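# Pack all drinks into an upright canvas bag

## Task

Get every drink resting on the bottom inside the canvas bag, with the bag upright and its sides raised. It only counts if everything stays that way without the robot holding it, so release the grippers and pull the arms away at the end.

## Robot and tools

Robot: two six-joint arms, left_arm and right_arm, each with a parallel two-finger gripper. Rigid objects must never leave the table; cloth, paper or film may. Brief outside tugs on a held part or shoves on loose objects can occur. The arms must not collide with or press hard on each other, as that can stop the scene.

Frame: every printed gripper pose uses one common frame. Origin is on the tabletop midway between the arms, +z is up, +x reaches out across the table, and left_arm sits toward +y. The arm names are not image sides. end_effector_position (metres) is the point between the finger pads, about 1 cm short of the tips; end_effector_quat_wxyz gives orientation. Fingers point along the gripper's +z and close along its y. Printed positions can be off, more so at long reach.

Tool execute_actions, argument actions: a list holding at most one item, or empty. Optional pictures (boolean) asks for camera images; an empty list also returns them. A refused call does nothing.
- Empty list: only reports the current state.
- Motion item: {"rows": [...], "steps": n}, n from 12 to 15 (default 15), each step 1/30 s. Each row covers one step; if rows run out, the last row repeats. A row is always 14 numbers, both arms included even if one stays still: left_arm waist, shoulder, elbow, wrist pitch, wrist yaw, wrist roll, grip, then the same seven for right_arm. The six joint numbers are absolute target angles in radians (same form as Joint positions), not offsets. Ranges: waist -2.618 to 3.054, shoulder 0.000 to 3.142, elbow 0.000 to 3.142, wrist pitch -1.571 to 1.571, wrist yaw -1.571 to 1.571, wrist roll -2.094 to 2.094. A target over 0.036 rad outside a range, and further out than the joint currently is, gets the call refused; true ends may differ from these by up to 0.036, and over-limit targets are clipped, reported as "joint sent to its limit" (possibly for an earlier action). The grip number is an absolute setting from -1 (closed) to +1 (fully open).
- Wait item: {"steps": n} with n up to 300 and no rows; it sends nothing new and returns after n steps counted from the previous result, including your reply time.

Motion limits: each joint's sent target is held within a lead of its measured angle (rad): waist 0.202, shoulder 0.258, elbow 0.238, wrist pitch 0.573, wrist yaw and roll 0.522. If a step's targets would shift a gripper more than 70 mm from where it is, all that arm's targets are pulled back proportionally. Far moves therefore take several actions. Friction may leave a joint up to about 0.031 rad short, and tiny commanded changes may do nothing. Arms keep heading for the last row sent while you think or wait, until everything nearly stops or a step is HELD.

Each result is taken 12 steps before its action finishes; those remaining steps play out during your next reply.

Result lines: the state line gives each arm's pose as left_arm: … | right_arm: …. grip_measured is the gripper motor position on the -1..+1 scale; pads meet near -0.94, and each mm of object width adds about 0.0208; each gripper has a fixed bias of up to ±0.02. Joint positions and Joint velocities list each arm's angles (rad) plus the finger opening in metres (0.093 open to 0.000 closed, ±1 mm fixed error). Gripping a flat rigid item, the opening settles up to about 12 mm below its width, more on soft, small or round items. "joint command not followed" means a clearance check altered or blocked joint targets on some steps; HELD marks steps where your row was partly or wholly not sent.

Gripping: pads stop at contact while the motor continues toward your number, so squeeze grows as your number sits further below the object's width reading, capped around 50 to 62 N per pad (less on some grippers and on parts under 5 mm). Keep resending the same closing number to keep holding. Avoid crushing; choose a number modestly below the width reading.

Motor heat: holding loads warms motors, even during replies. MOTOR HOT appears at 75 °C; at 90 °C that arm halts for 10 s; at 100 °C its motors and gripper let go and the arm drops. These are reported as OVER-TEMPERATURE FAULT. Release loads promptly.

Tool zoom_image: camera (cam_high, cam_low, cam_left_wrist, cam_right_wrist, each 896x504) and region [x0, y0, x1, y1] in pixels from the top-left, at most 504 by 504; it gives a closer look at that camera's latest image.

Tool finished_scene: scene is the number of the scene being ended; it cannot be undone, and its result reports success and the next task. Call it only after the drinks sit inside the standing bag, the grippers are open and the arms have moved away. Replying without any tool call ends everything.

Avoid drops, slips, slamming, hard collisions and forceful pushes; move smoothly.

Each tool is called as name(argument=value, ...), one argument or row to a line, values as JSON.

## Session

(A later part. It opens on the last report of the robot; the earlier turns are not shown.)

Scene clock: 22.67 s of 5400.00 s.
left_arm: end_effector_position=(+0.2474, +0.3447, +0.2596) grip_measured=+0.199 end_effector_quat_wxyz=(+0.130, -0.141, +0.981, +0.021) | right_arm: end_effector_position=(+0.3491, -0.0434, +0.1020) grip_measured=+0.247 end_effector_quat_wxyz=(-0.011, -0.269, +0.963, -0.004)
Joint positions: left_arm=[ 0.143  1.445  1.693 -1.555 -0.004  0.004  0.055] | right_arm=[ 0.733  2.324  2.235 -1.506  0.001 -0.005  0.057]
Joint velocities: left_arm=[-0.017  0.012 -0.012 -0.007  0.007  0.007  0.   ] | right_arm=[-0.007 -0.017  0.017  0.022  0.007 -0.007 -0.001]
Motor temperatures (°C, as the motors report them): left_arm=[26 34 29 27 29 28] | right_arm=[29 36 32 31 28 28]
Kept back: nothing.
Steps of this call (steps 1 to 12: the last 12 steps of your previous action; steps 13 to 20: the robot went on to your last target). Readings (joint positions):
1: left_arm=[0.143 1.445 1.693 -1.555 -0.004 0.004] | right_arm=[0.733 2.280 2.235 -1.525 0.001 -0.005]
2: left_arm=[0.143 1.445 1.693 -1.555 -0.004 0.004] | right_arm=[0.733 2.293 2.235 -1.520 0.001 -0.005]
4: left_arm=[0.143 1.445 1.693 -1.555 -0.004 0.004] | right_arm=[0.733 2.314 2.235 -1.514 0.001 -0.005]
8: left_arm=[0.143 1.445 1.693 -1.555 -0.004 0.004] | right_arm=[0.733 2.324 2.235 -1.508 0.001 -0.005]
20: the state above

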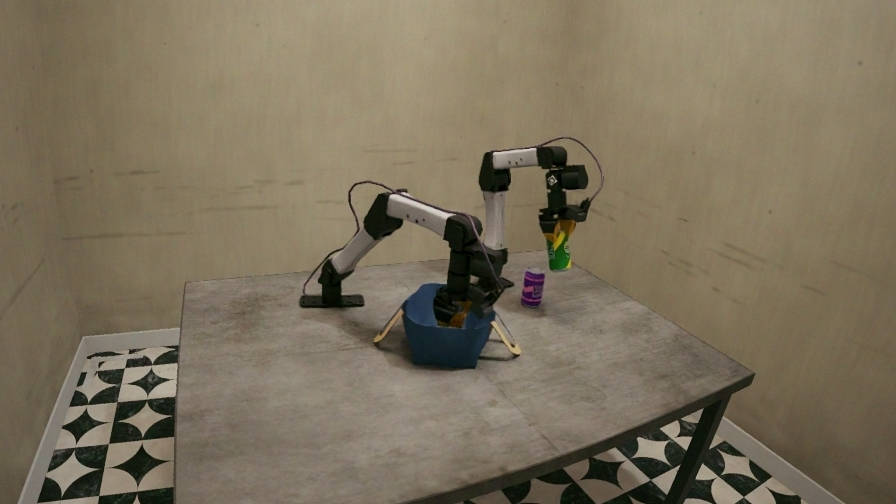

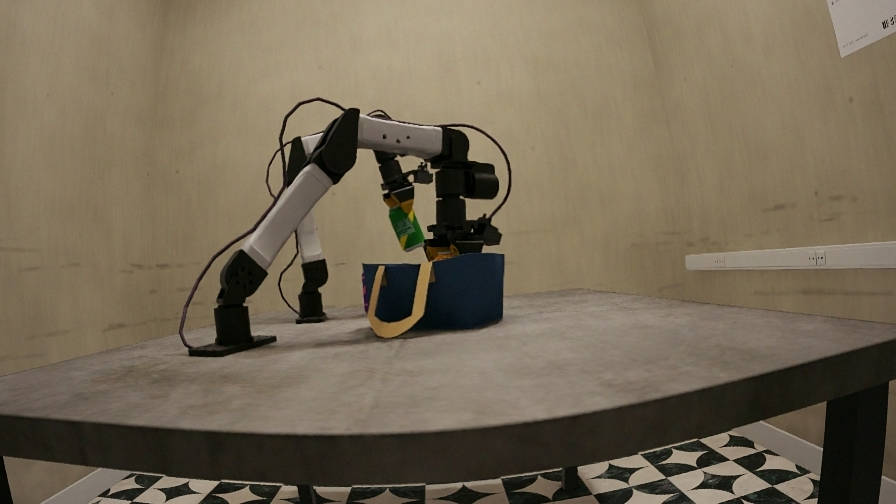

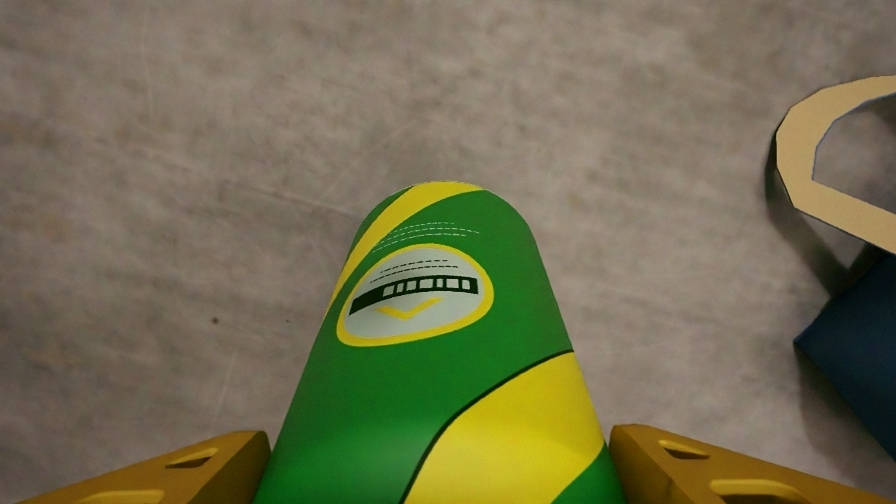

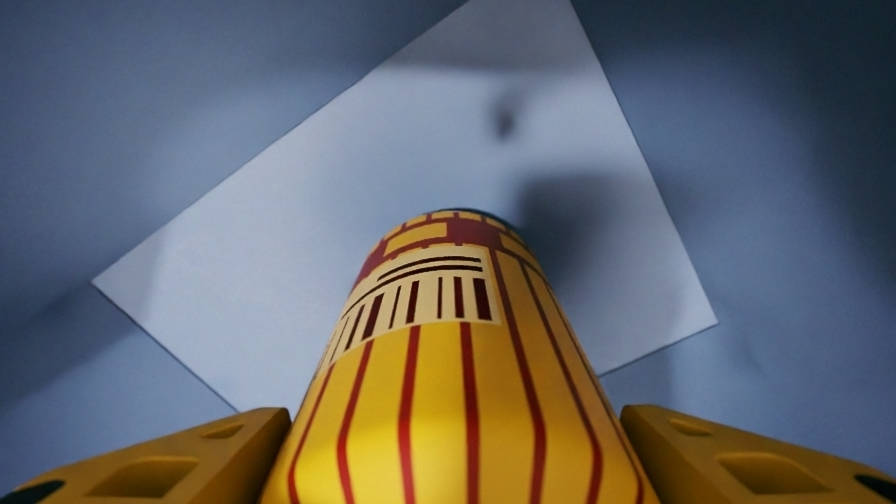

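execute_actions(
  actions=[
    {"rows":[[0.14,1.45,1.7,-1.55,0,0,0,0.65,2.38,2.46,-1.55,0,0.5,0]],"steps":15},
  ],
)

execute_actions(
  actions=[
    {"steps":25},
  ],
  pictures=true,
)

Scene clock: 24.07 s of 5400.00 s.
left_arm: end_effector_position=(+0.2474, +0.3447, +0.2596) grip_measured=+0.199 end_effector_quat_wxyz=(+0.130, -0.141, +0.981, +0.021) | right_arm: end_effector_position=(+0.3678, -0.0435, +0.1107) grip_measured=+0.247 end_effector_quat_wxyz=(+0.004, -0.148, +0.989, +0.008)
Joint positions: left_arm=[ 0.143  1.445  1.693 -1.555 -0.004  0.004  0.055] | right_arm=[ 0.707  2.382  2.373 -1.548 -0.011  0.218  0.057]
Joint velocities: left_arm=[-0.027 -0.002 -0.002  0.051  0.037 -0.007 -0.   ] | right_arm=[-0.432  0.359  0.989  0.198 -0.051  1.927 -0.   ]
Motor temperatures (°C, as the motors report them): left_arm=[26 34 29 27 29 28] | right_arm=[29 37 32 31 28 28]
Steps of this call (steps 1 to 15: the robot went on to your last target; steps 16 to 39: nothing new was sent; steps 40 to 42: the first 3 steps of this action). Readings (joint positions):
40: left_arm=[0.143 1.445 1.693 -1.555 -0.004 0.004] | right_arm=[0.728 2.339 2.271 -1.526 -0.001 0.062]
41: left_arm=[0.143 1.445 1.693 -1.555 -0.004 0.004] | right_arm=[0.720 2.366 2.332 -1.552 -0.009 0.148]
42: the state above

Scene clock: 24.90 s of 5400.00 s.
left_arm: end_effector_position=(+0.2474, +0.3447, +0.2596) grip_measured=+0.199 end_effector_quat_wxyz=(+0.130, -0.141, +0.981, +0.021) | right_arm: end_effector_position=(+0.3934, -0.0674, +0.1215) grip_measured=+0.247 end_effector_quat_wxyz=(+0.032, +0.020, +0.999, +0.012)
Joint positions: left_arm=[ 0.143  1.445  1.693 -1.555 -0.004  0.004  0.055] | right_arm=[ 0.643  2.391  2.431 -1.543  0.007  0.491  0.057]
Joint velocities: left_arm=[ 0.002 -0.002  0.002 -0.007  0.037 -0.066 -0.001] | right_arm=[-0.007 -0.012 -0.002 -0.125  0.007  0.022  0.001]
Motor temperatures (°C, as the motors report them): left_arm=[26 34 29 27 29 28] | right_arm=[29 37 32 31 28 28]
Kept back: nothing.
Steps of this call (steps 1 to 12: the last 12 steps of your previous action; steps 13 to 25: the robot went on to your last target). Readings (joint positions):
1: left_arm=[0.143 1.445 1.693 -1.555 -0.004 0.004] | right_arm=[0.693 2.390 2.399 -1.538 -0.011 0.273]
2: left_arm=[0.143 1.445 1.693 -1.555 -0.004 0.004] | right_arm=[0.677 2.391 2.414 -1.530 -0.010 0.317]
4: left_arm=[0.143 1.445 1.693 -1.555 -0.004 0.004] | right_arm=[0.651 2.391 2.429 -1.529 -0.004 0.381]
8: left_arm=[0.143 1.445 1.693 -1.555 -0.004 0.004] | right_arm=[0.635 2.391 2.431 -1.535 0.007 0.448]
25: the state above

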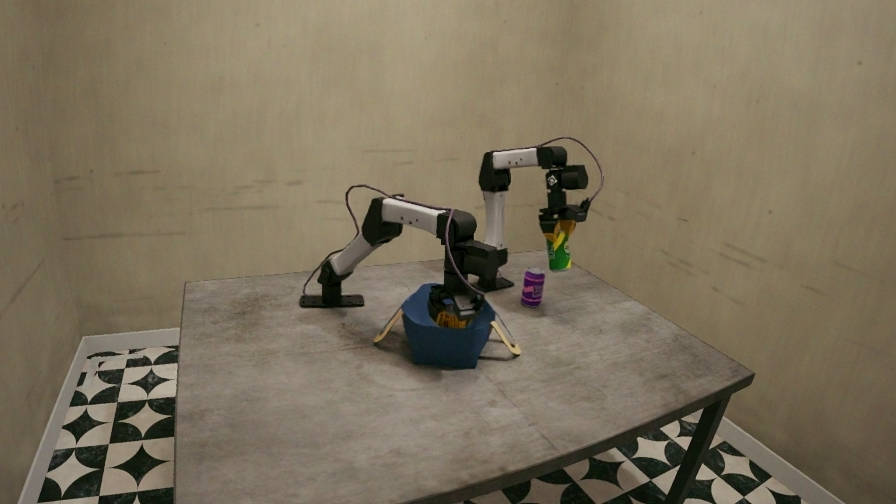

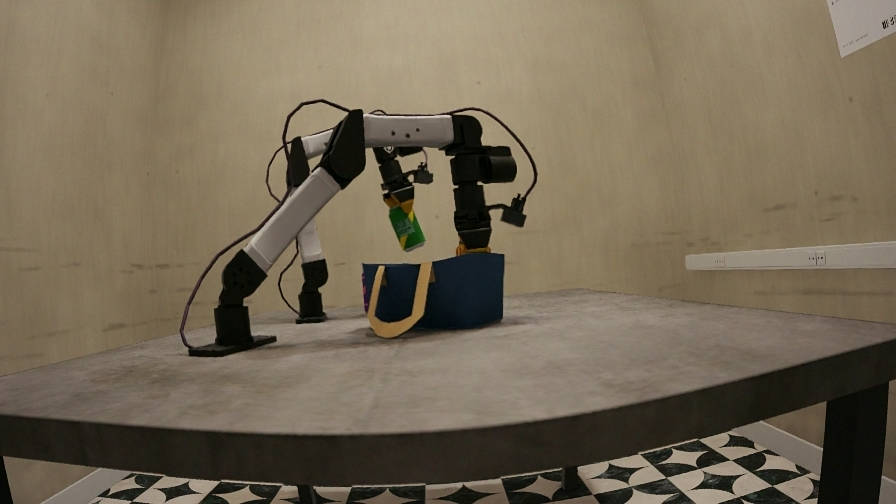

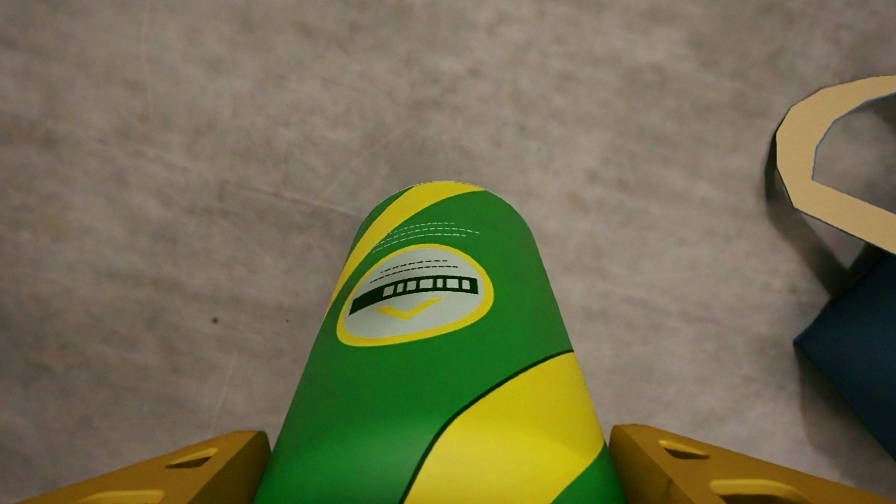

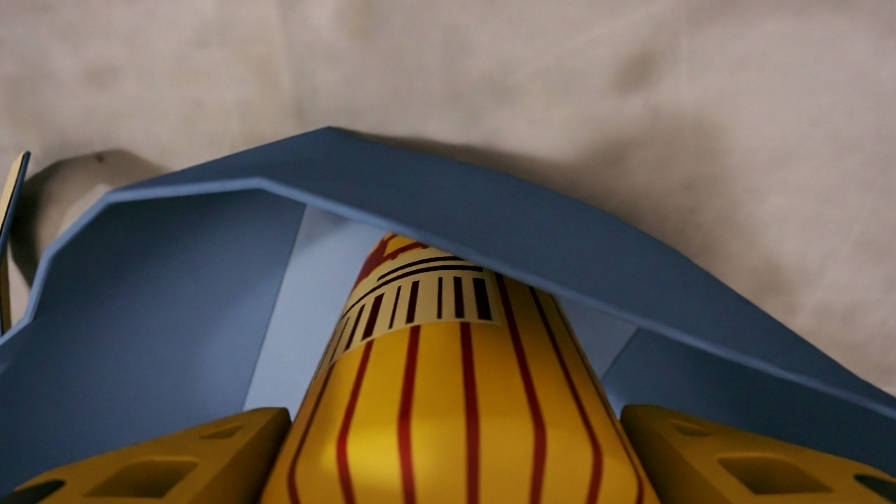

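execute_actions(
  actions=[
    {"rows":[[0.14,1.45,1.7,-1.55,0,0,0,0.65,2.41,2.36,-1.55,0,0.5,0]],"steps":15},
  ],
)

execute_actions(
  actions=[
    {"steps":20},
  ],
  pictures=true,
)

Scene clock: 25.47 s of 5400.00 s.
left_arm: end_effector_position=(+0.2474, +0.3447, +0.2596) grip_measured=+0.199 end_effector_quat_wxyz=(+0.130, -0.141, +0.981, +0.021) | right_arm: end_effector_position=(+0.3890, -0.0695, +0.1110) grip_measured=+0.247 end_effector_quat_wxyz=(+0.017, +0.021, +1.000, +0.005)
Joint positions: left_arm=[ 0.143  1.445  1.693 -1.555 -0.004  0.004  0.055] | right_arm=[ 0.643  2.395  2.397 -1.539  0.007  0.492  0.057]
Joint velocities: left_arm=[ 0.017 -0.017  0.002 -0.007 -0.037 -0.022  0.   ] | right_arm=[-0.017  0.159 -0.393 -0.051 -0.022 -0.022 -0.001]
Motor temperatures (°C, as the motors report them): left_arm=[26 34 29 27 29 28] | right_arm=[29 37 32 31 28 28]
Steps of this call (steps 1 to 14: the robot went on to your last target; steps 15 to 17: the first 3 steps of this action). Readings (joint positions):
15: left_arm=[0.143 1.445 1.693 -1.555 -0.004 0.004] | right_arm=[0.643 2.392 2.423 -1.541 0.007 0.492]
16: left_arm=[0.143 1.445 1.693 -1.555 -0.004 0.004] | right_arm=[0.643 2.392 2.411 -1.539 0.007 0.492]
17: the state above

Scene clock: 26.13 s of 5400.00 s.
left_arm: end_effector_position=(+0.2474, +0.3447, +0.2596) grip_measured=+0.199 end_effector_quat_wxyz=(+0.130, -0.141, +0.981, +0.021) | right_arm: end_effector_position=(+0.3813, -0.0720, +0.0942) grip_measured=+0.247 end_effector_quat_wxyz=(-0.012, +0.021, +1.000, -0.007)
Joint positions: left_arm=[ 0.143  1.445  1.693 -1.555 -0.004  0.004  0.055] | right_arm=[ 0.643  2.418  2.371 -1.55   0.001  0.493  0.057]
Joint velocities: left_arm=[ 0.022  0.007  0.007 -0.051 -0.037  0.007 -0.   ] | right_arm=[-0.017 -0.002 -0.007 -0.037  0.022  0.051  0.   ]
Motor temperatures (°C, as the motors report them): left_arm=[26 34 29 27 29 28] | right_arm=[29 37 32 31 28 28]
Kept back: nothing.
Steps of this call (steps 1 to 12: the last 12 steps of your previous action; steps 13 to 20: the robot went on to your last target). Readings (joint positions):
1: left_arm=[0.143 1.445 1.693 -1.555 -0.004 0.004] | right_arm=[0.643 2.401 2.386 -1.541 0.006 0.492]
2: left_arm=[0.143 1.445 1.693 -1.555 -0.004 0.004] | right_arm=[0.643 2.409 2.378 -1.543 0.006 0.492]
4: left_arm=[0.143 1.445 1.693 -1.555 -0.004 0.004] | right_arm=[0.643 2.420 2.371 -1.549 0.003 0.492]
8: left_arm=[0.143 1.445 1.693 -1.555 -0.004 0.004] | right_arm=[0.643 2.418 2.371 -1.550 0.002 0.493]
20: the state above

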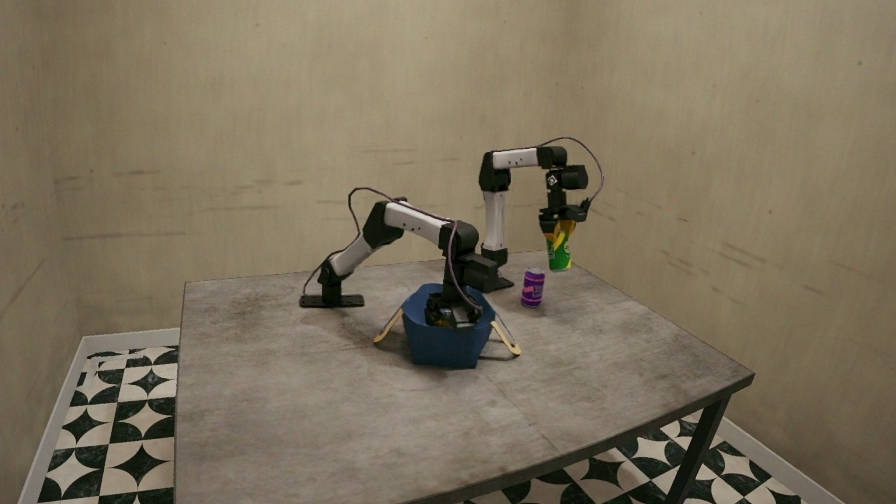

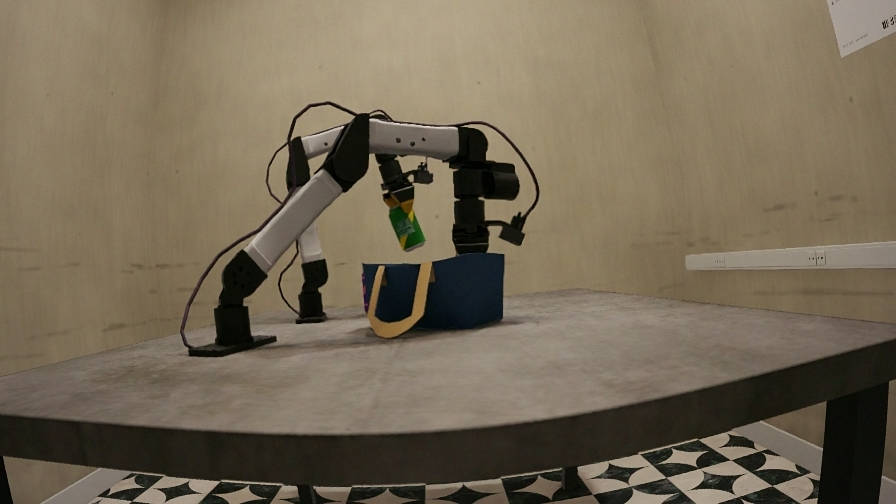

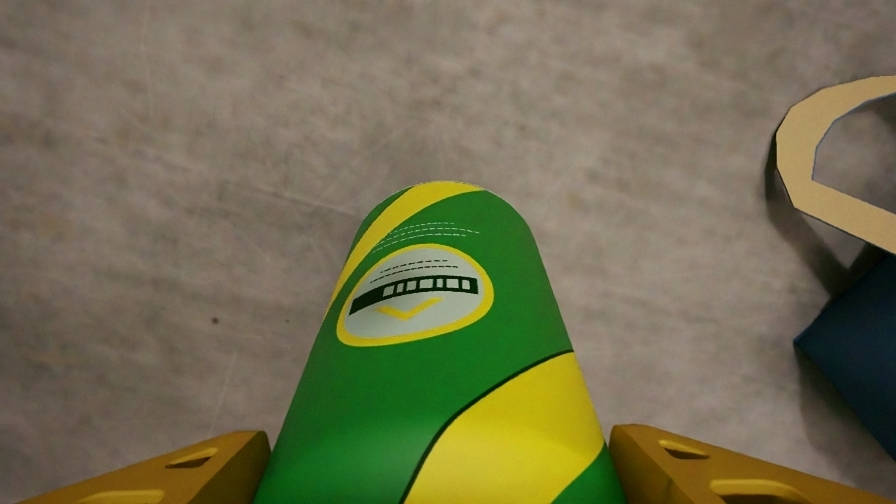

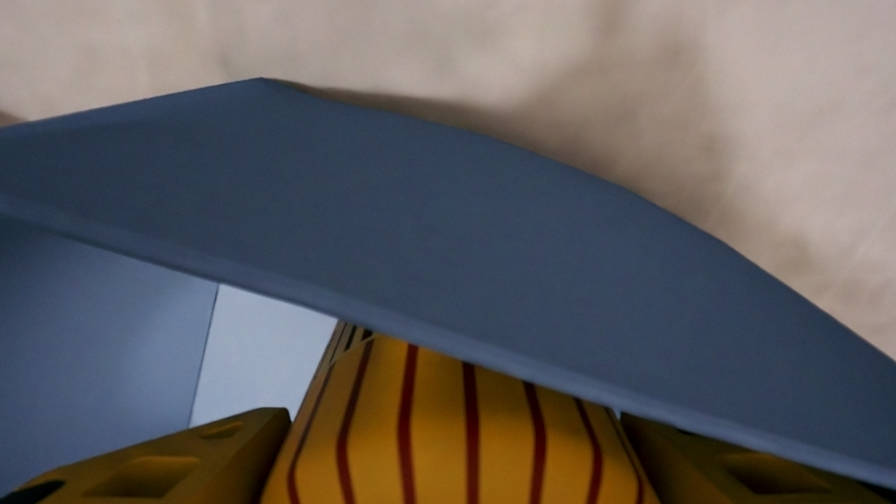

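Release and rise.

execute_actions(
  actions=[
    {"rows":[[0.14,1.45,1.7,-1.55,0,0,0,0.65,2.41,2.36,-1.55,0,0.5,0.65]],"steps":15},
  ],
)

execute_actions(
  actions=[
    {"rows":[[0.14,1.45,1.7,-1.55,0,0,0,0.65,2.25,2.36,-1.55,0,0.5,0.65]],"steps":15},
  ],
)

execute_actions(
  actions=[
    {"rows":[[0.14,1.45,1.7,-1.55,0,0,0,0.65,1.8,2.2,-1.55,0,0.5,0.65]],"steps":15},
  ],
)

execute_actions(
  actions=[
    {"steps":20},
  ],
  pictures=true,
)

Scene clock: 26.97 s of 5400.00 s.
left_arm: end_effector_position=(+0.2474, +0.3447, +0.2596) grip_measured=+0.199 end_effector_quat_wxyz=(+0.130, -0.141, +0.981, +0.021) | right_arm: end_effector_position=(+0.3813, -0.0720, +0.0942) grip_measured=+0.635 end_effector_quat_wxyz=(-0.012, +0.021, +1.000, -0.007)
Joint positions: left_arm=[ 0.143  1.445  1.693 -1.555 -0.004  0.004  0.055] | right_arm=[ 0.643  2.418  2.371 -1.55   0.001  0.493  0.076]
Joint velocities: left_arm=[-0.037 -0.007  0.002 -0.037 -0.051  0.007  0.   ] | right_arm=[ 0.017  0.007  0.002  0.037  0.022 -0.037  0.029]
Motor temperatures (°C, as the motors report them): left_arm=[26 34 29 27 29 28] | right_arm=[29 38 32 31 28 28]
Steps of this call (steps 1 to 15: the robot went on to your last target; steps 16 to 22: nothing new was sent; steps 23 to 25: the first 3 steps of this action). Readings (joint positions):
23: left_arm=[0.143 1.445 1.693 -1.555 -0.004 0.004] | right_arm=[0.643 2.418 2.371 -1.550 0.001 0.493]
24: left_arm=[0.143 1.445 1.693 -1.555 -0.004 0.004] | right_arm=[0.643 2.418 2.371 -1.550 0.001 0.493]
25: the state above

Scene clock: 27.47 s of 5400.00 s.
left_arm: end_effector_position=(+0.2474, +0.3447, +0.2596) grip_measured=+0.199 end_effector_quat_wxyz=(+0.130, -0.141, +0.981, +0.021) | right_arm: end_effector_position=(+0.3789, -0.0732, +0.1162) grip_measured=+0.648 end_effector_quat_wxyz=(+0.008, +0.021, +1.000, +0.003)
Joint positions: left_arm=[ 0.143  1.445  1.693 -1.555 -0.004  0.004  0.055] | right_arm=[ 0.643  2.358  2.353 -1.549  0.001  0.493  0.076]
Joint velocities: left_arm=[ 0.017 -0.002 -0.017 -0.022 -0.081  0.022 -0.   ] | right_arm=[ 0.002 -0.882 -0.007 -0.007 -0.037 -0.022 -0.   ]
Motor temperatures (°C, as the motors report them): left_arm=[26 34 29 27 29 28] | right_arm=[29 38 32 31 28 28]
Steps of this call (steps 1 to 12: the last 12 steps of your previous action; steps 13 to 15: the first 3 steps of this action). Readings (joint positions):
13: left_arm=[0.143 1.445 1.693 -1.555 -0.004 0.004] | right_arm=[0.643 2.405 2.365 -1.547 0.001 0.493]
14: left_arm=[0.143 1.445 1.693 -1.555 -0.004 0.004] | right_arm=[0.643 2.385 2.355 -1.547 0.001 0.493]
15: the state above

Scene clock: 27.97 s of 5400.00 s.
left_arm: end_effector_position=(+0.2474, +0.3447, +0.2596) grip_measured=+0.199 end_effector_quat_wxyz=(+0.130, -0.141, +0.981, +0.021) | right_arm: end_effector_position=(+0.3568, -0.0839, +0.1820) grip_measured=+0.648 end_effector_quat_wxyz=(+0.062, +0.021, +0.997, +0.031)
Joint positions: left_arm=[ 0.143  1.445  1.693 -1.555 -0.004  0.004  0.055] | right_arm=[ 0.643  2.135  2.24  -1.538  0.001  0.493  0.076]
Joint velocities: left_arm=[-0.002 -0.017  0.007 -0.081 -0.037  0.051  0.   ] | right_arm=[-0.002 -1.258 -0.667 -0.212 -0.007  0.022 -0.   ]
Motor temperatures (°C, as the motors report them): left_arm=[26 34 29 27 29 28] | right_arm=[29 38 32 31 28 28]
Steps of this call (steps 1 to 12: the last 12 steps of your previous action; steps 13 to 15: the first 3 steps of this action). Readings (joint positions):
13: left_arm=[0.143 1.445 1.693 -1.555 -0.004 0.004] | right_arm=[0.643 2.217 2.323 -1.534 0.001 0.493]
14: left_arm=[0.143 1.445 1.693 -1.555 -0.004 0.004] | right_arm=[0.643 2.178 2.271 -1.528 0.001 0.493]
15: the state above

Scene clock: 28.63 s of 5400.00 s.
left_arm: end_effector_position=(+0.2474, +0.3447, +0.2596) grip_measured=+0.199 end_effector_quat_wxyz=(+0.130, -0.141, +0.981, +0.021) | right_arm: end_effector_position=(+0.3131, -0.1051, +0.3069) grip_measured=+0.648 end_effector_quat_wxyz=(+0.197, +0.021, +0.975, +0.100)
Joint positions: left_arm=[ 0.143  1.445  1.693 -1.555 -0.004  0.004  0.055] | right_arm=[ 0.643  1.799  2.22  -1.546  0.001  0.493  0.076]
Joint velocities: left_arm=[-0.007  0.022 -0.002  0.007 -0.007 -0.022 -0.001] | right_arm=[-0.012 -0.007  0.007 -0.022 -0.066 -0.051  0.001]
Motor temperatures (°C, as the motors report them): left_arm=[26 34 29 27 29 28] | right_arm=[29 38 32 31 28 28]
Kept back: nothing.
Steps of this call (steps 1 to 12: the last 12 steps of your previous action; steps 13 to 20: the robot went on to your last target). Readings (joint positions):
1: left_arm=[0.143 1.445 1.693 -1.555 -0.004 0.004] | right_arm=[0.643 2.090 2.226 -1.544 0.001 0.493]
2: left_arm=[0.143 1.445 1.693 -1.555 -0.004 0.004] | right_arm=[0.643 2.042 2.220 -1.546 0.001 0.493]
4: left_arm=[0.143 1.445 1.693 -1.555 -0.004 0.004] | right_arm=[0.643 1.937 2.220 -1.544 0.001 0.493]
8: left_arm=[0.143 1.445 1.693 -1.555 -0.004 0.004] | right_arm=[0.643 1.768 2.220 -1.544 0.001 0.493]
20: the state above

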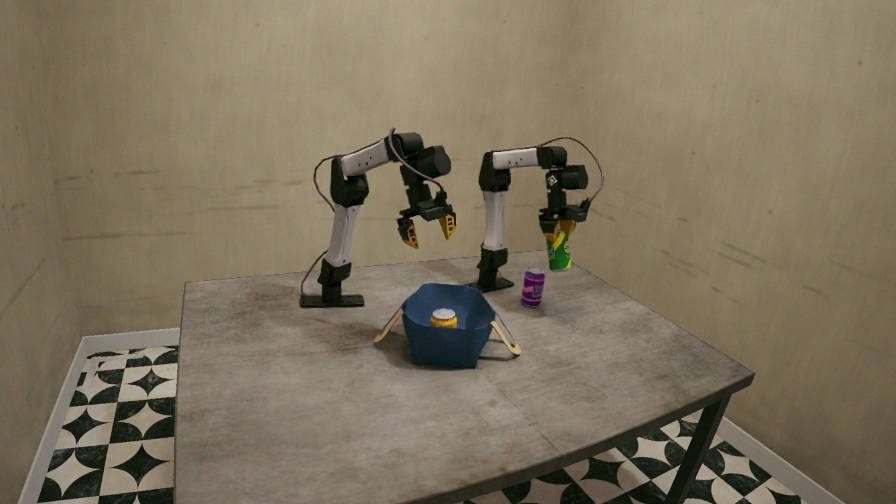

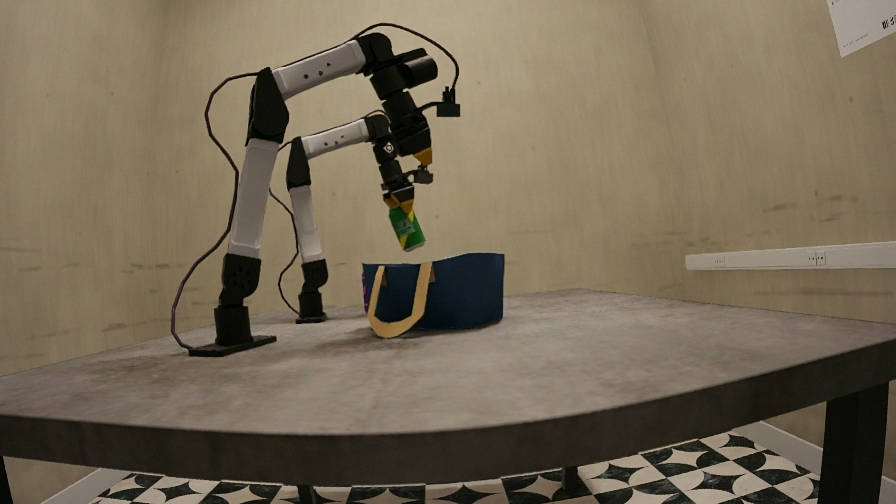

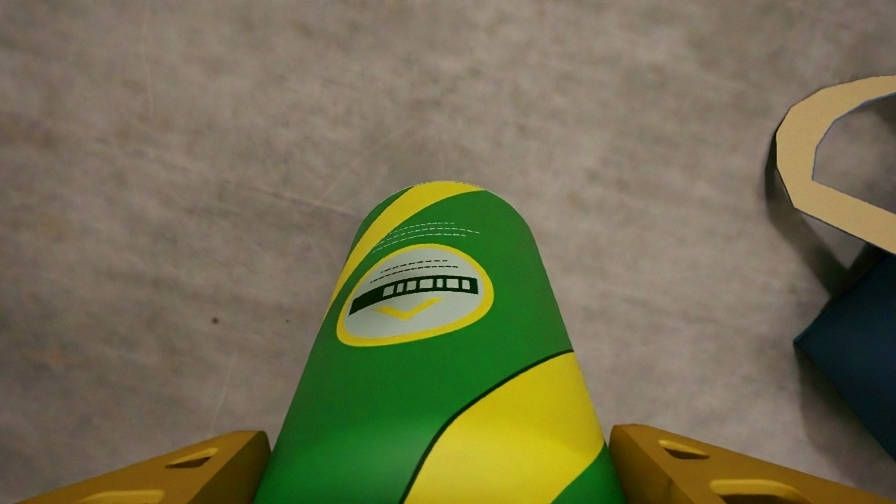

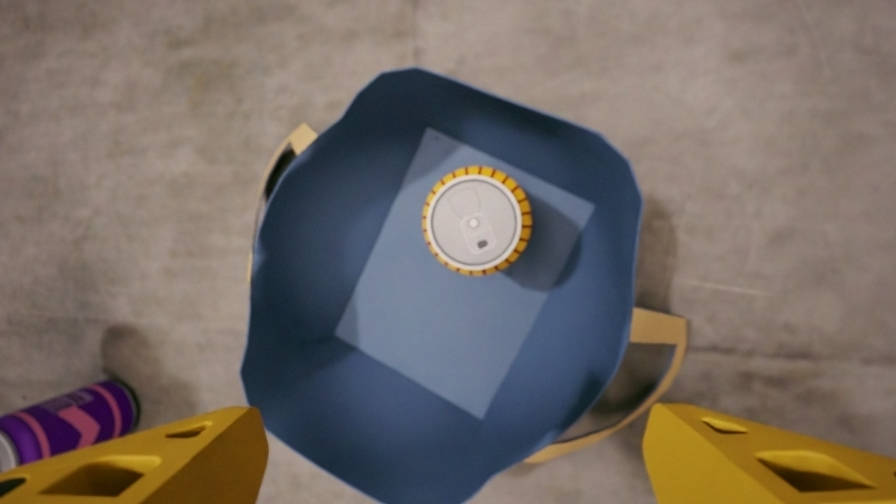

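execute_actions(
  actions=[
    {"rows":[[0.14,1.6,2.0,-1.55,0,0.6,0,-0.4,1.5,1.8,-1.5,0,0,1]],"steps":15},
  ],
)

execute_actions(
  actions=[
    {"steps":20},
  ],
)

execute_actions(
  actions=[
    {"rows":[[-0.87,1.85,2.1,-1.55,0,1.28,0,-0.4,1.5,1.8,-1.5,0,0,1]],"steps":15},
  ],
)

execute_actions(
  actions=[
    {"steps":45},
  ],
  pictures=true,
)

Scene clock: 30.87 s of 5400.00 s.
left_arm: end_effector_position=(+0.2810, +0.3547, +0.2833) grip_measured=+0.199 end_effector_quat_wxyz=(+0.161, -0.015, +0.986, +0.047) | right_arm: end_effector_position=(+0.3026, -0.1451, +0.3004) grip_measured=+0.971 end_effector_quat_wxyz=(+0.202, -0.022, +0.976, +0.078)
Joint positions: left_arm=[ 0.143  1.549  1.871 -1.555 -0.004  0.258  0.055] | right_arm=[ 0.548  1.677  2.045 -1.502 -0.015  0.315  0.092]
Joint velocities: left_arm=[ 0.007  1.116  1.849  0.051 -0.051  2.293 -0.   ] | right_arm=[-1.546 -1.604 -1.99   0.081 -0.037 -1.678  0.026]
Motor temperatures (°C, as the motors report them): left_arm=[26 34 30 27 29 28] | right_arm=[29 38 32 31 28 28]
Steps of this call (steps 1 to 30: the robot went on to your last target; steps 31 to 64: nothing new was sent; steps 65 to 67: the first 3 steps of this action). Readings (joint positions):
65: left_arm=[0.143 1.463 1.723 -1.556 -0.003 0.074] | right_arm=[0.629 1.773 2.183 -1.524 -0.006 0.441]
66: left_arm=[0.143 1.507 1.799 -1.556 -0.003 0.173] | right_arm=[0.597 1.728 2.112 -1.504 -0.015 0.373]
67: the state above

Scene clock: 31.53 s of 5400.00 s.
left_arm: end_effector_position=(+0.2991, +0.3592, +0.2956) grip_measured=+0.199 end_effector_quat_wxyz=(+0.171, +0.147, +0.971, +0.080) | right_arm: end_effector_position=(+0.2208, -0.4472, +0.2855) grip_measured=+0.983 end_effector_quat_wxyz=(+0.182, +0.297, +0.935, -0.061)
Joint positions: left_arm=[ 0.143  1.605  1.97  -1.555  0.001  0.59   0.055] | right_arm=[-0.408  1.503  1.819 -1.501  0.011  0.013  0.092]
Joint velocities: left_arm=[-0.027 -0.002 -0.002  0.066 -0.037  0.066 -0.   ] | right_arm=[ 0.012  0.012  0.012 -0.095  0.022 -0.037 -0.   ]
Motor temperatures (°C, as the motors report them): left_arm=[26 34 30 27 29 28] | right_arm=[29 38 32 31 28 28]
Kept back: nothing.
Steps of this call (steps 1 to 12: the last 12 steps of your previous action; steps 13 to 20: the robot went on to your last target). Readings (joint positions):
1: left_arm=[0.143 1.578 1.920 -1.543 -0.004 0.326] | right_arm=[0.488 1.623 1.977 -1.498 -0.015 0.262]
2: left_arm=[0.143 1.595 1.948 -1.520 -0.001 0.380] | right_arm=[0.420 1.572 1.916 -1.498 -0.014 0.213]
4: left_arm=[0.143 1.605 1.968 -1.507 -0.001 0.458] | right_arm=[0.271 1.514 1.849 -1.511 -0.009 0.138]
8: left_arm=[0.143 1.605 1.970 -1.546 0.000 0.538] | right_arm=[-0.021 1.503 1.823 -1.506 -0.005 0.061]
20: the state above

Scene clock: 31.63 s of 5400.00 s.
left_arm: end_effector_position=(+0.3267, +0.3388, +0.2903) grip_measured=+0.199 end_effector_quat_wxyz=(+0.154, +0.284, +0.941, +0.101) | right_arm: end_effector_position=(+0.2209, -0.4471, +0.2855) grip_measured=+0.983 end_effector_quat_wxyz=(+0.182, +0.296, +0.936, -0.061)
Joint positions: left_arm=[ 0.047  1.692  2.044 -1.555 -0.035  0.785  0.055] | right_arm=[-0.408  1.503  1.819 -1.501  0.01   0.01   0.092]
Joint velocities: left_arm=[-1.297  1.136  0.554 -0.037 -0.242  2.103 -0.002] | right_arm=[ 0.002 -0.002  0.007 -0.081  0.037 -0.007  0.001]
Motor temperatures (°C, as the motors report them): left_arm=[26 34 30 27 29 28] | right_arm=[29 38 32 31 28 28]
Steps of this call (steps 1 to 3: the first 3 steps of this action). Readings (joint positions):
1: left_arm=[0.127 1.622 1.983 -1.555 -0.006 0.639] | right_arm=[-0.408 1.503 1.819 -1.501 0.011 0.012]
2: left_arm=[0.091 1.654 2.019 -1.555 -0.024 0.712] | right_arm=[-0.408 1.503 1.819 -1.501 0.011 0.011]
3: the state above

Scene clock: 33.13 s of 5400.00 s.
left_arm: end_effector_position=(+0.2683, +0.0137, +0.2305) grip_measured=+0.199 end_effector_quat_wxyz=(+0.097, +0.837, +0.538, +0.022) | right_arm: end_effector_position=(+0.2209, -0.4471, +0.2855) grip_measured=+0.983 end_effector_quat_wxyz=(+0.182, +0.295, +0.936, -0.061)
Joint positions: left_arm=[-0.871  1.884  2.067 -1.556  0.011  1.273  0.055] | right_arm=[-0.408  1.503  1.819 -1.501  0.01   0.008  0.092]
Joint velocities: left_arm=[-0.007 -0.022 -0.012 -0.066 -0.022 -0.007  0.   ] | right_arm=[-0.002  0.007 -0.007  0.051 -0.022 -0.022  0.   ]
Motor temperatures (°C, as the motors report them): left_arm=[26 34 30 27 29 28] | right_arm=[29 38 32 31 28 28]
Kept back: nothing.
Steps of this call (steps 1 to 12: the last 12 steps of your previous action; steps 13 to 45: the robot went on to your last target). Readings (joint positions):
1: left_arm=[-0.001 1.731 2.058 -1.551 -0.036 0.859] | right_arm=[-0.408 1.503 1.819 -1.501 0.010 0.010]
2: left_arm=[-0.054 1.770 2.065 -1.540 -0.032 0.928] | right_arm=[-0.408 1.503 1.819 -1.501 0.010 0.009]
4: left_arm=[-0.171 1.839 2.067 -1.530 -0.031 1.042] | right_arm=[-0.408 1.503 1.819 -1.501 0.010 0.009]
8: left_arm=[-0.423 1.908 2.067 -1.525 -0.019 1.170] | right_arm=[-0.408 1.503 1.819 -1.501 0.010 0.008]
45: the state above
All arms were judged still, so your last target was given up. Only a new action makes them travel on or press farther. Fingers that are still opening or closing keep moving.

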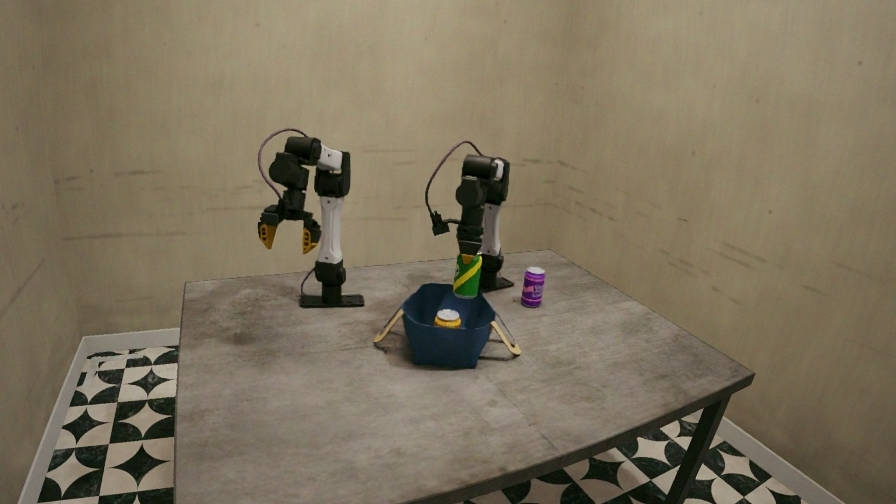

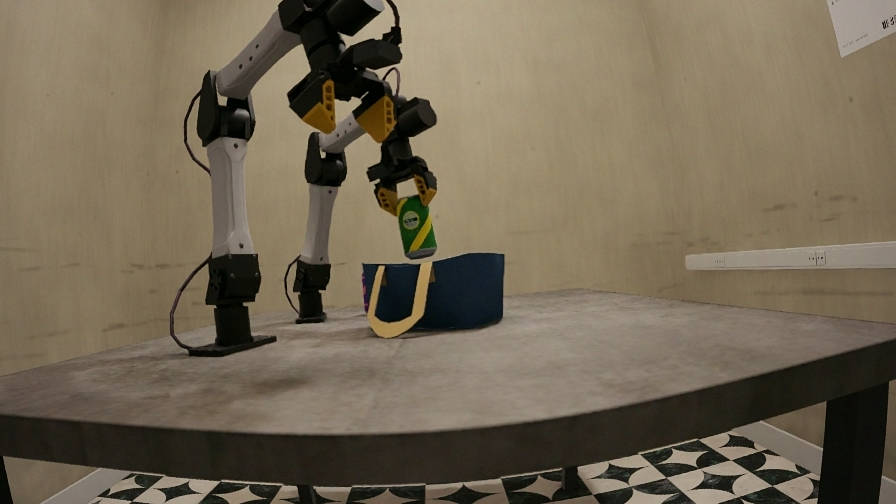

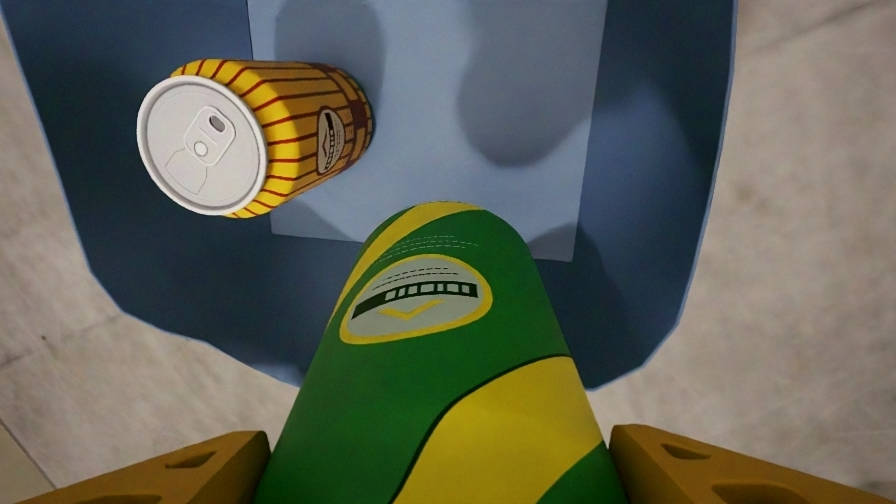

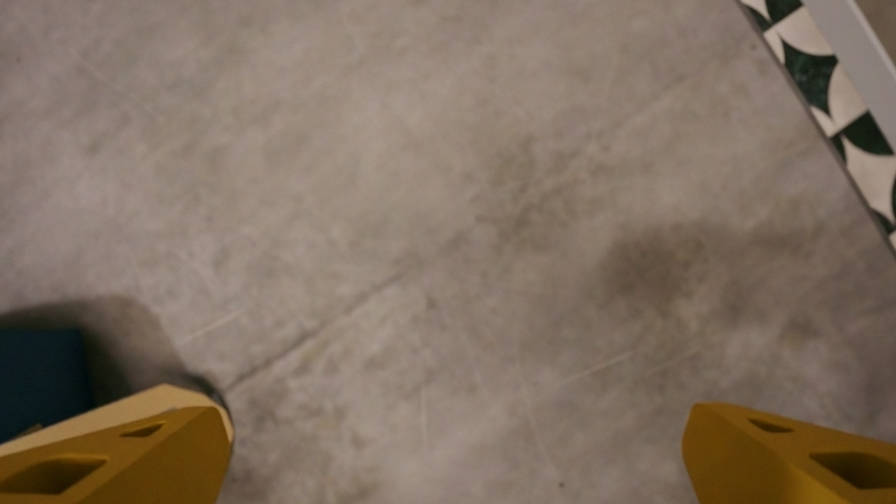

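execute_actions(
  actions=[
    {"rows":[[-0.87,2.02,2.03,-1.55,0,1.28,0,-0.4,1.5,1.8,-1.5,0,0,1]],"steps":15},
  ],
)

execute_actions(
  actions=[
    {"steps":25},
  ],
  pictures=true,
)

Scene clock: 33.77 s of 5400.00 s.
left_arm: end_effector_position=(+0.2720, +0.0104, +0.2125) grip_measured=+0.199 end_effector_quat_wxyz=(+0.072, +0.839, +0.539, +0.015) | right_arm: end_effector_position=(+0.2210, -0.4470, +0.2855) grip_measured=+0.983 end_effector_quat_wxyz=(+0.182, +0.295, +0.936, -0.060)
Joint positions: left_arm=[-0.871  1.932  2.065 -1.556  0.011  1.274  0.055] | right_arm=[-0.408  1.503  1.819 -1.501  0.009  0.008  0.092]
Joint velocities: left_arm=[-0.007  0.799 -0.105 -0.051 -0.007 -0.007  0.001] | right_arm=[-0.012 -0.007  0.007 -0.037 -0.007 -0.022  0.   ]
Motor temperatures (°C, as the motors report them): left_arm=[26 35 30 27 29 28] | right_arm=[29 38 32 31 28 28]
Steps of this call (steps 1 to 16: nothing new was sent; steps 17 to 19: the first 3 steps of this action). Readings (joint positions):
17: left_arm=[-0.871 1.894 2.066 -1.556 0.011 1.273] | right_arm=[-0.408 1.503 1.819 -1.501 0.009 0.008]
18: left_arm=[-0.871 1.908 2.066 -1.554 0.011 1.274] | right_arm=[-0.408 1.503 1.819 -1.501 0.009 0.008]
19: the state above

Scene clock: 34.60 s of 5400.00 s.
left_arm: end_effector_position=(+0.2742, +0.0085, +0.1576) grip_measured=+0.199 end_effector_quat_wxyz=(-0.003, +0.841, +0.540, -0.006) | right_arm: end_effector_position=(+0.2210, -0.4470, +0.2855) grip_measured=+0.983 end_effector_quat_wxyz=(+0.182, +0.295, +0.936, -0.060)
Joint positions: left_arm=[-0.871  2.053  2.023 -1.55   0.01   1.274  0.055] | right_arm=[-0.408  1.503  1.819 -1.501  0.009  0.008  0.092]
Joint velocities: left_arm=[-0.012 -0.002  0.012  0.037 -0.051  0.007  0.001] | right_arm=[ 0.002 -0.002 -0.012 -0.11  -0.066 -0.037  0.001]
Motor temperatures (°C, as the motors report them): left_arm=[26 35 30 27 29 28] | right_arm=[29 37 32 31 28 28]
Kept back: nothing.
Steps of this call (steps 1 to 12: the last 12 steps of your previous action; steps 13 to 25: the robot went on to your last target). Readings (joint positions):
1: left_arm=[-0.871 1.960 2.060 -1.554 0.011 1.274] | right_arm=[-0.408 1.503 1.819 -1.501 0.009 0.008]
2: left_arm=[-0.871 1.988 2.052 -1.553 0.011 1.274] | right_arm=[-0.408 1.503 1.819 -1.501 0.009 0.008]
4: left_arm=[-0.871 2.033 2.035 -1.551 0.011 1.274] | right_arm=[-0.408 1.503 1.819 -1.501 0.009 0.008]
8: left_arm=[-0.871 2.059 2.023 -1.551 0.010 1.274] | right_arm=[-0.408 1.503 1.819 -1.501 0.009 0.008]
25: the state above

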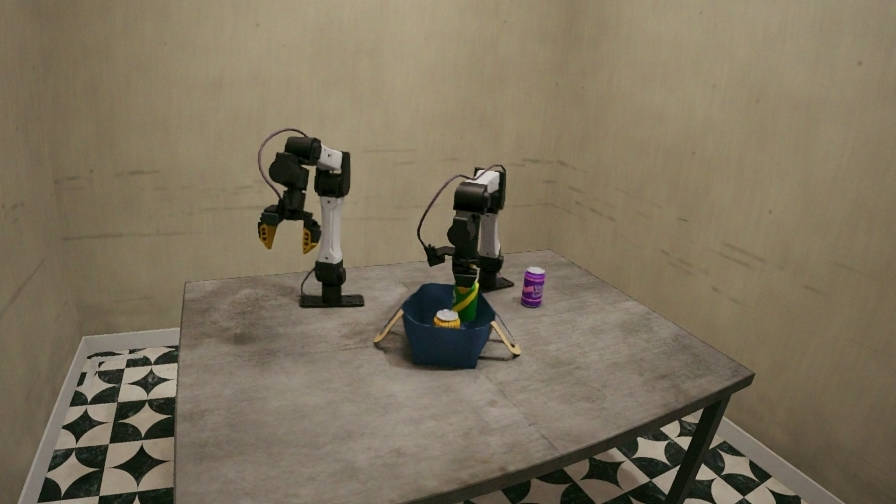

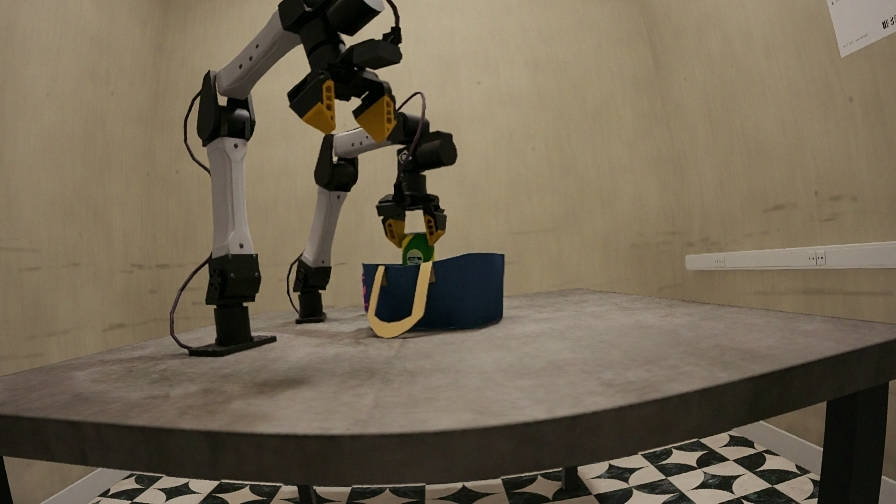

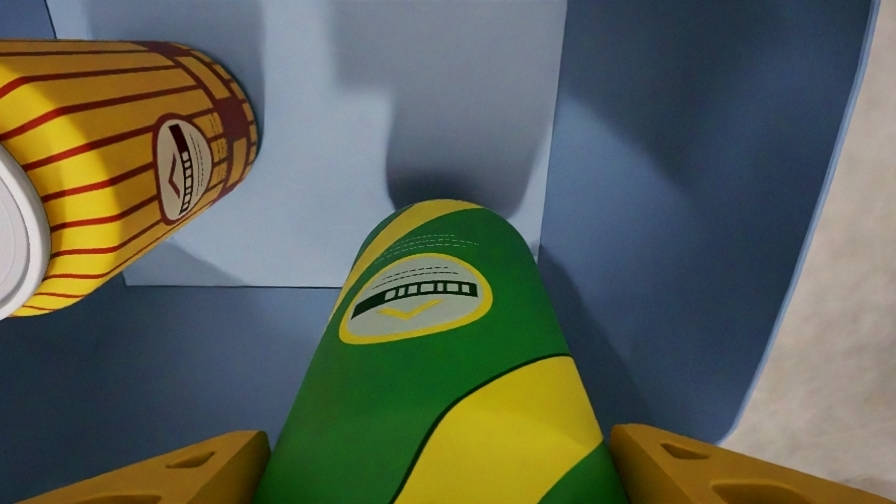

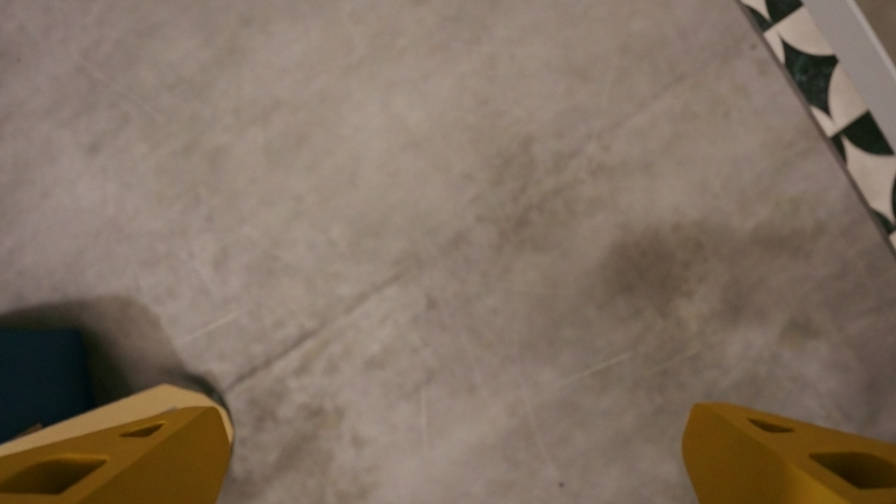

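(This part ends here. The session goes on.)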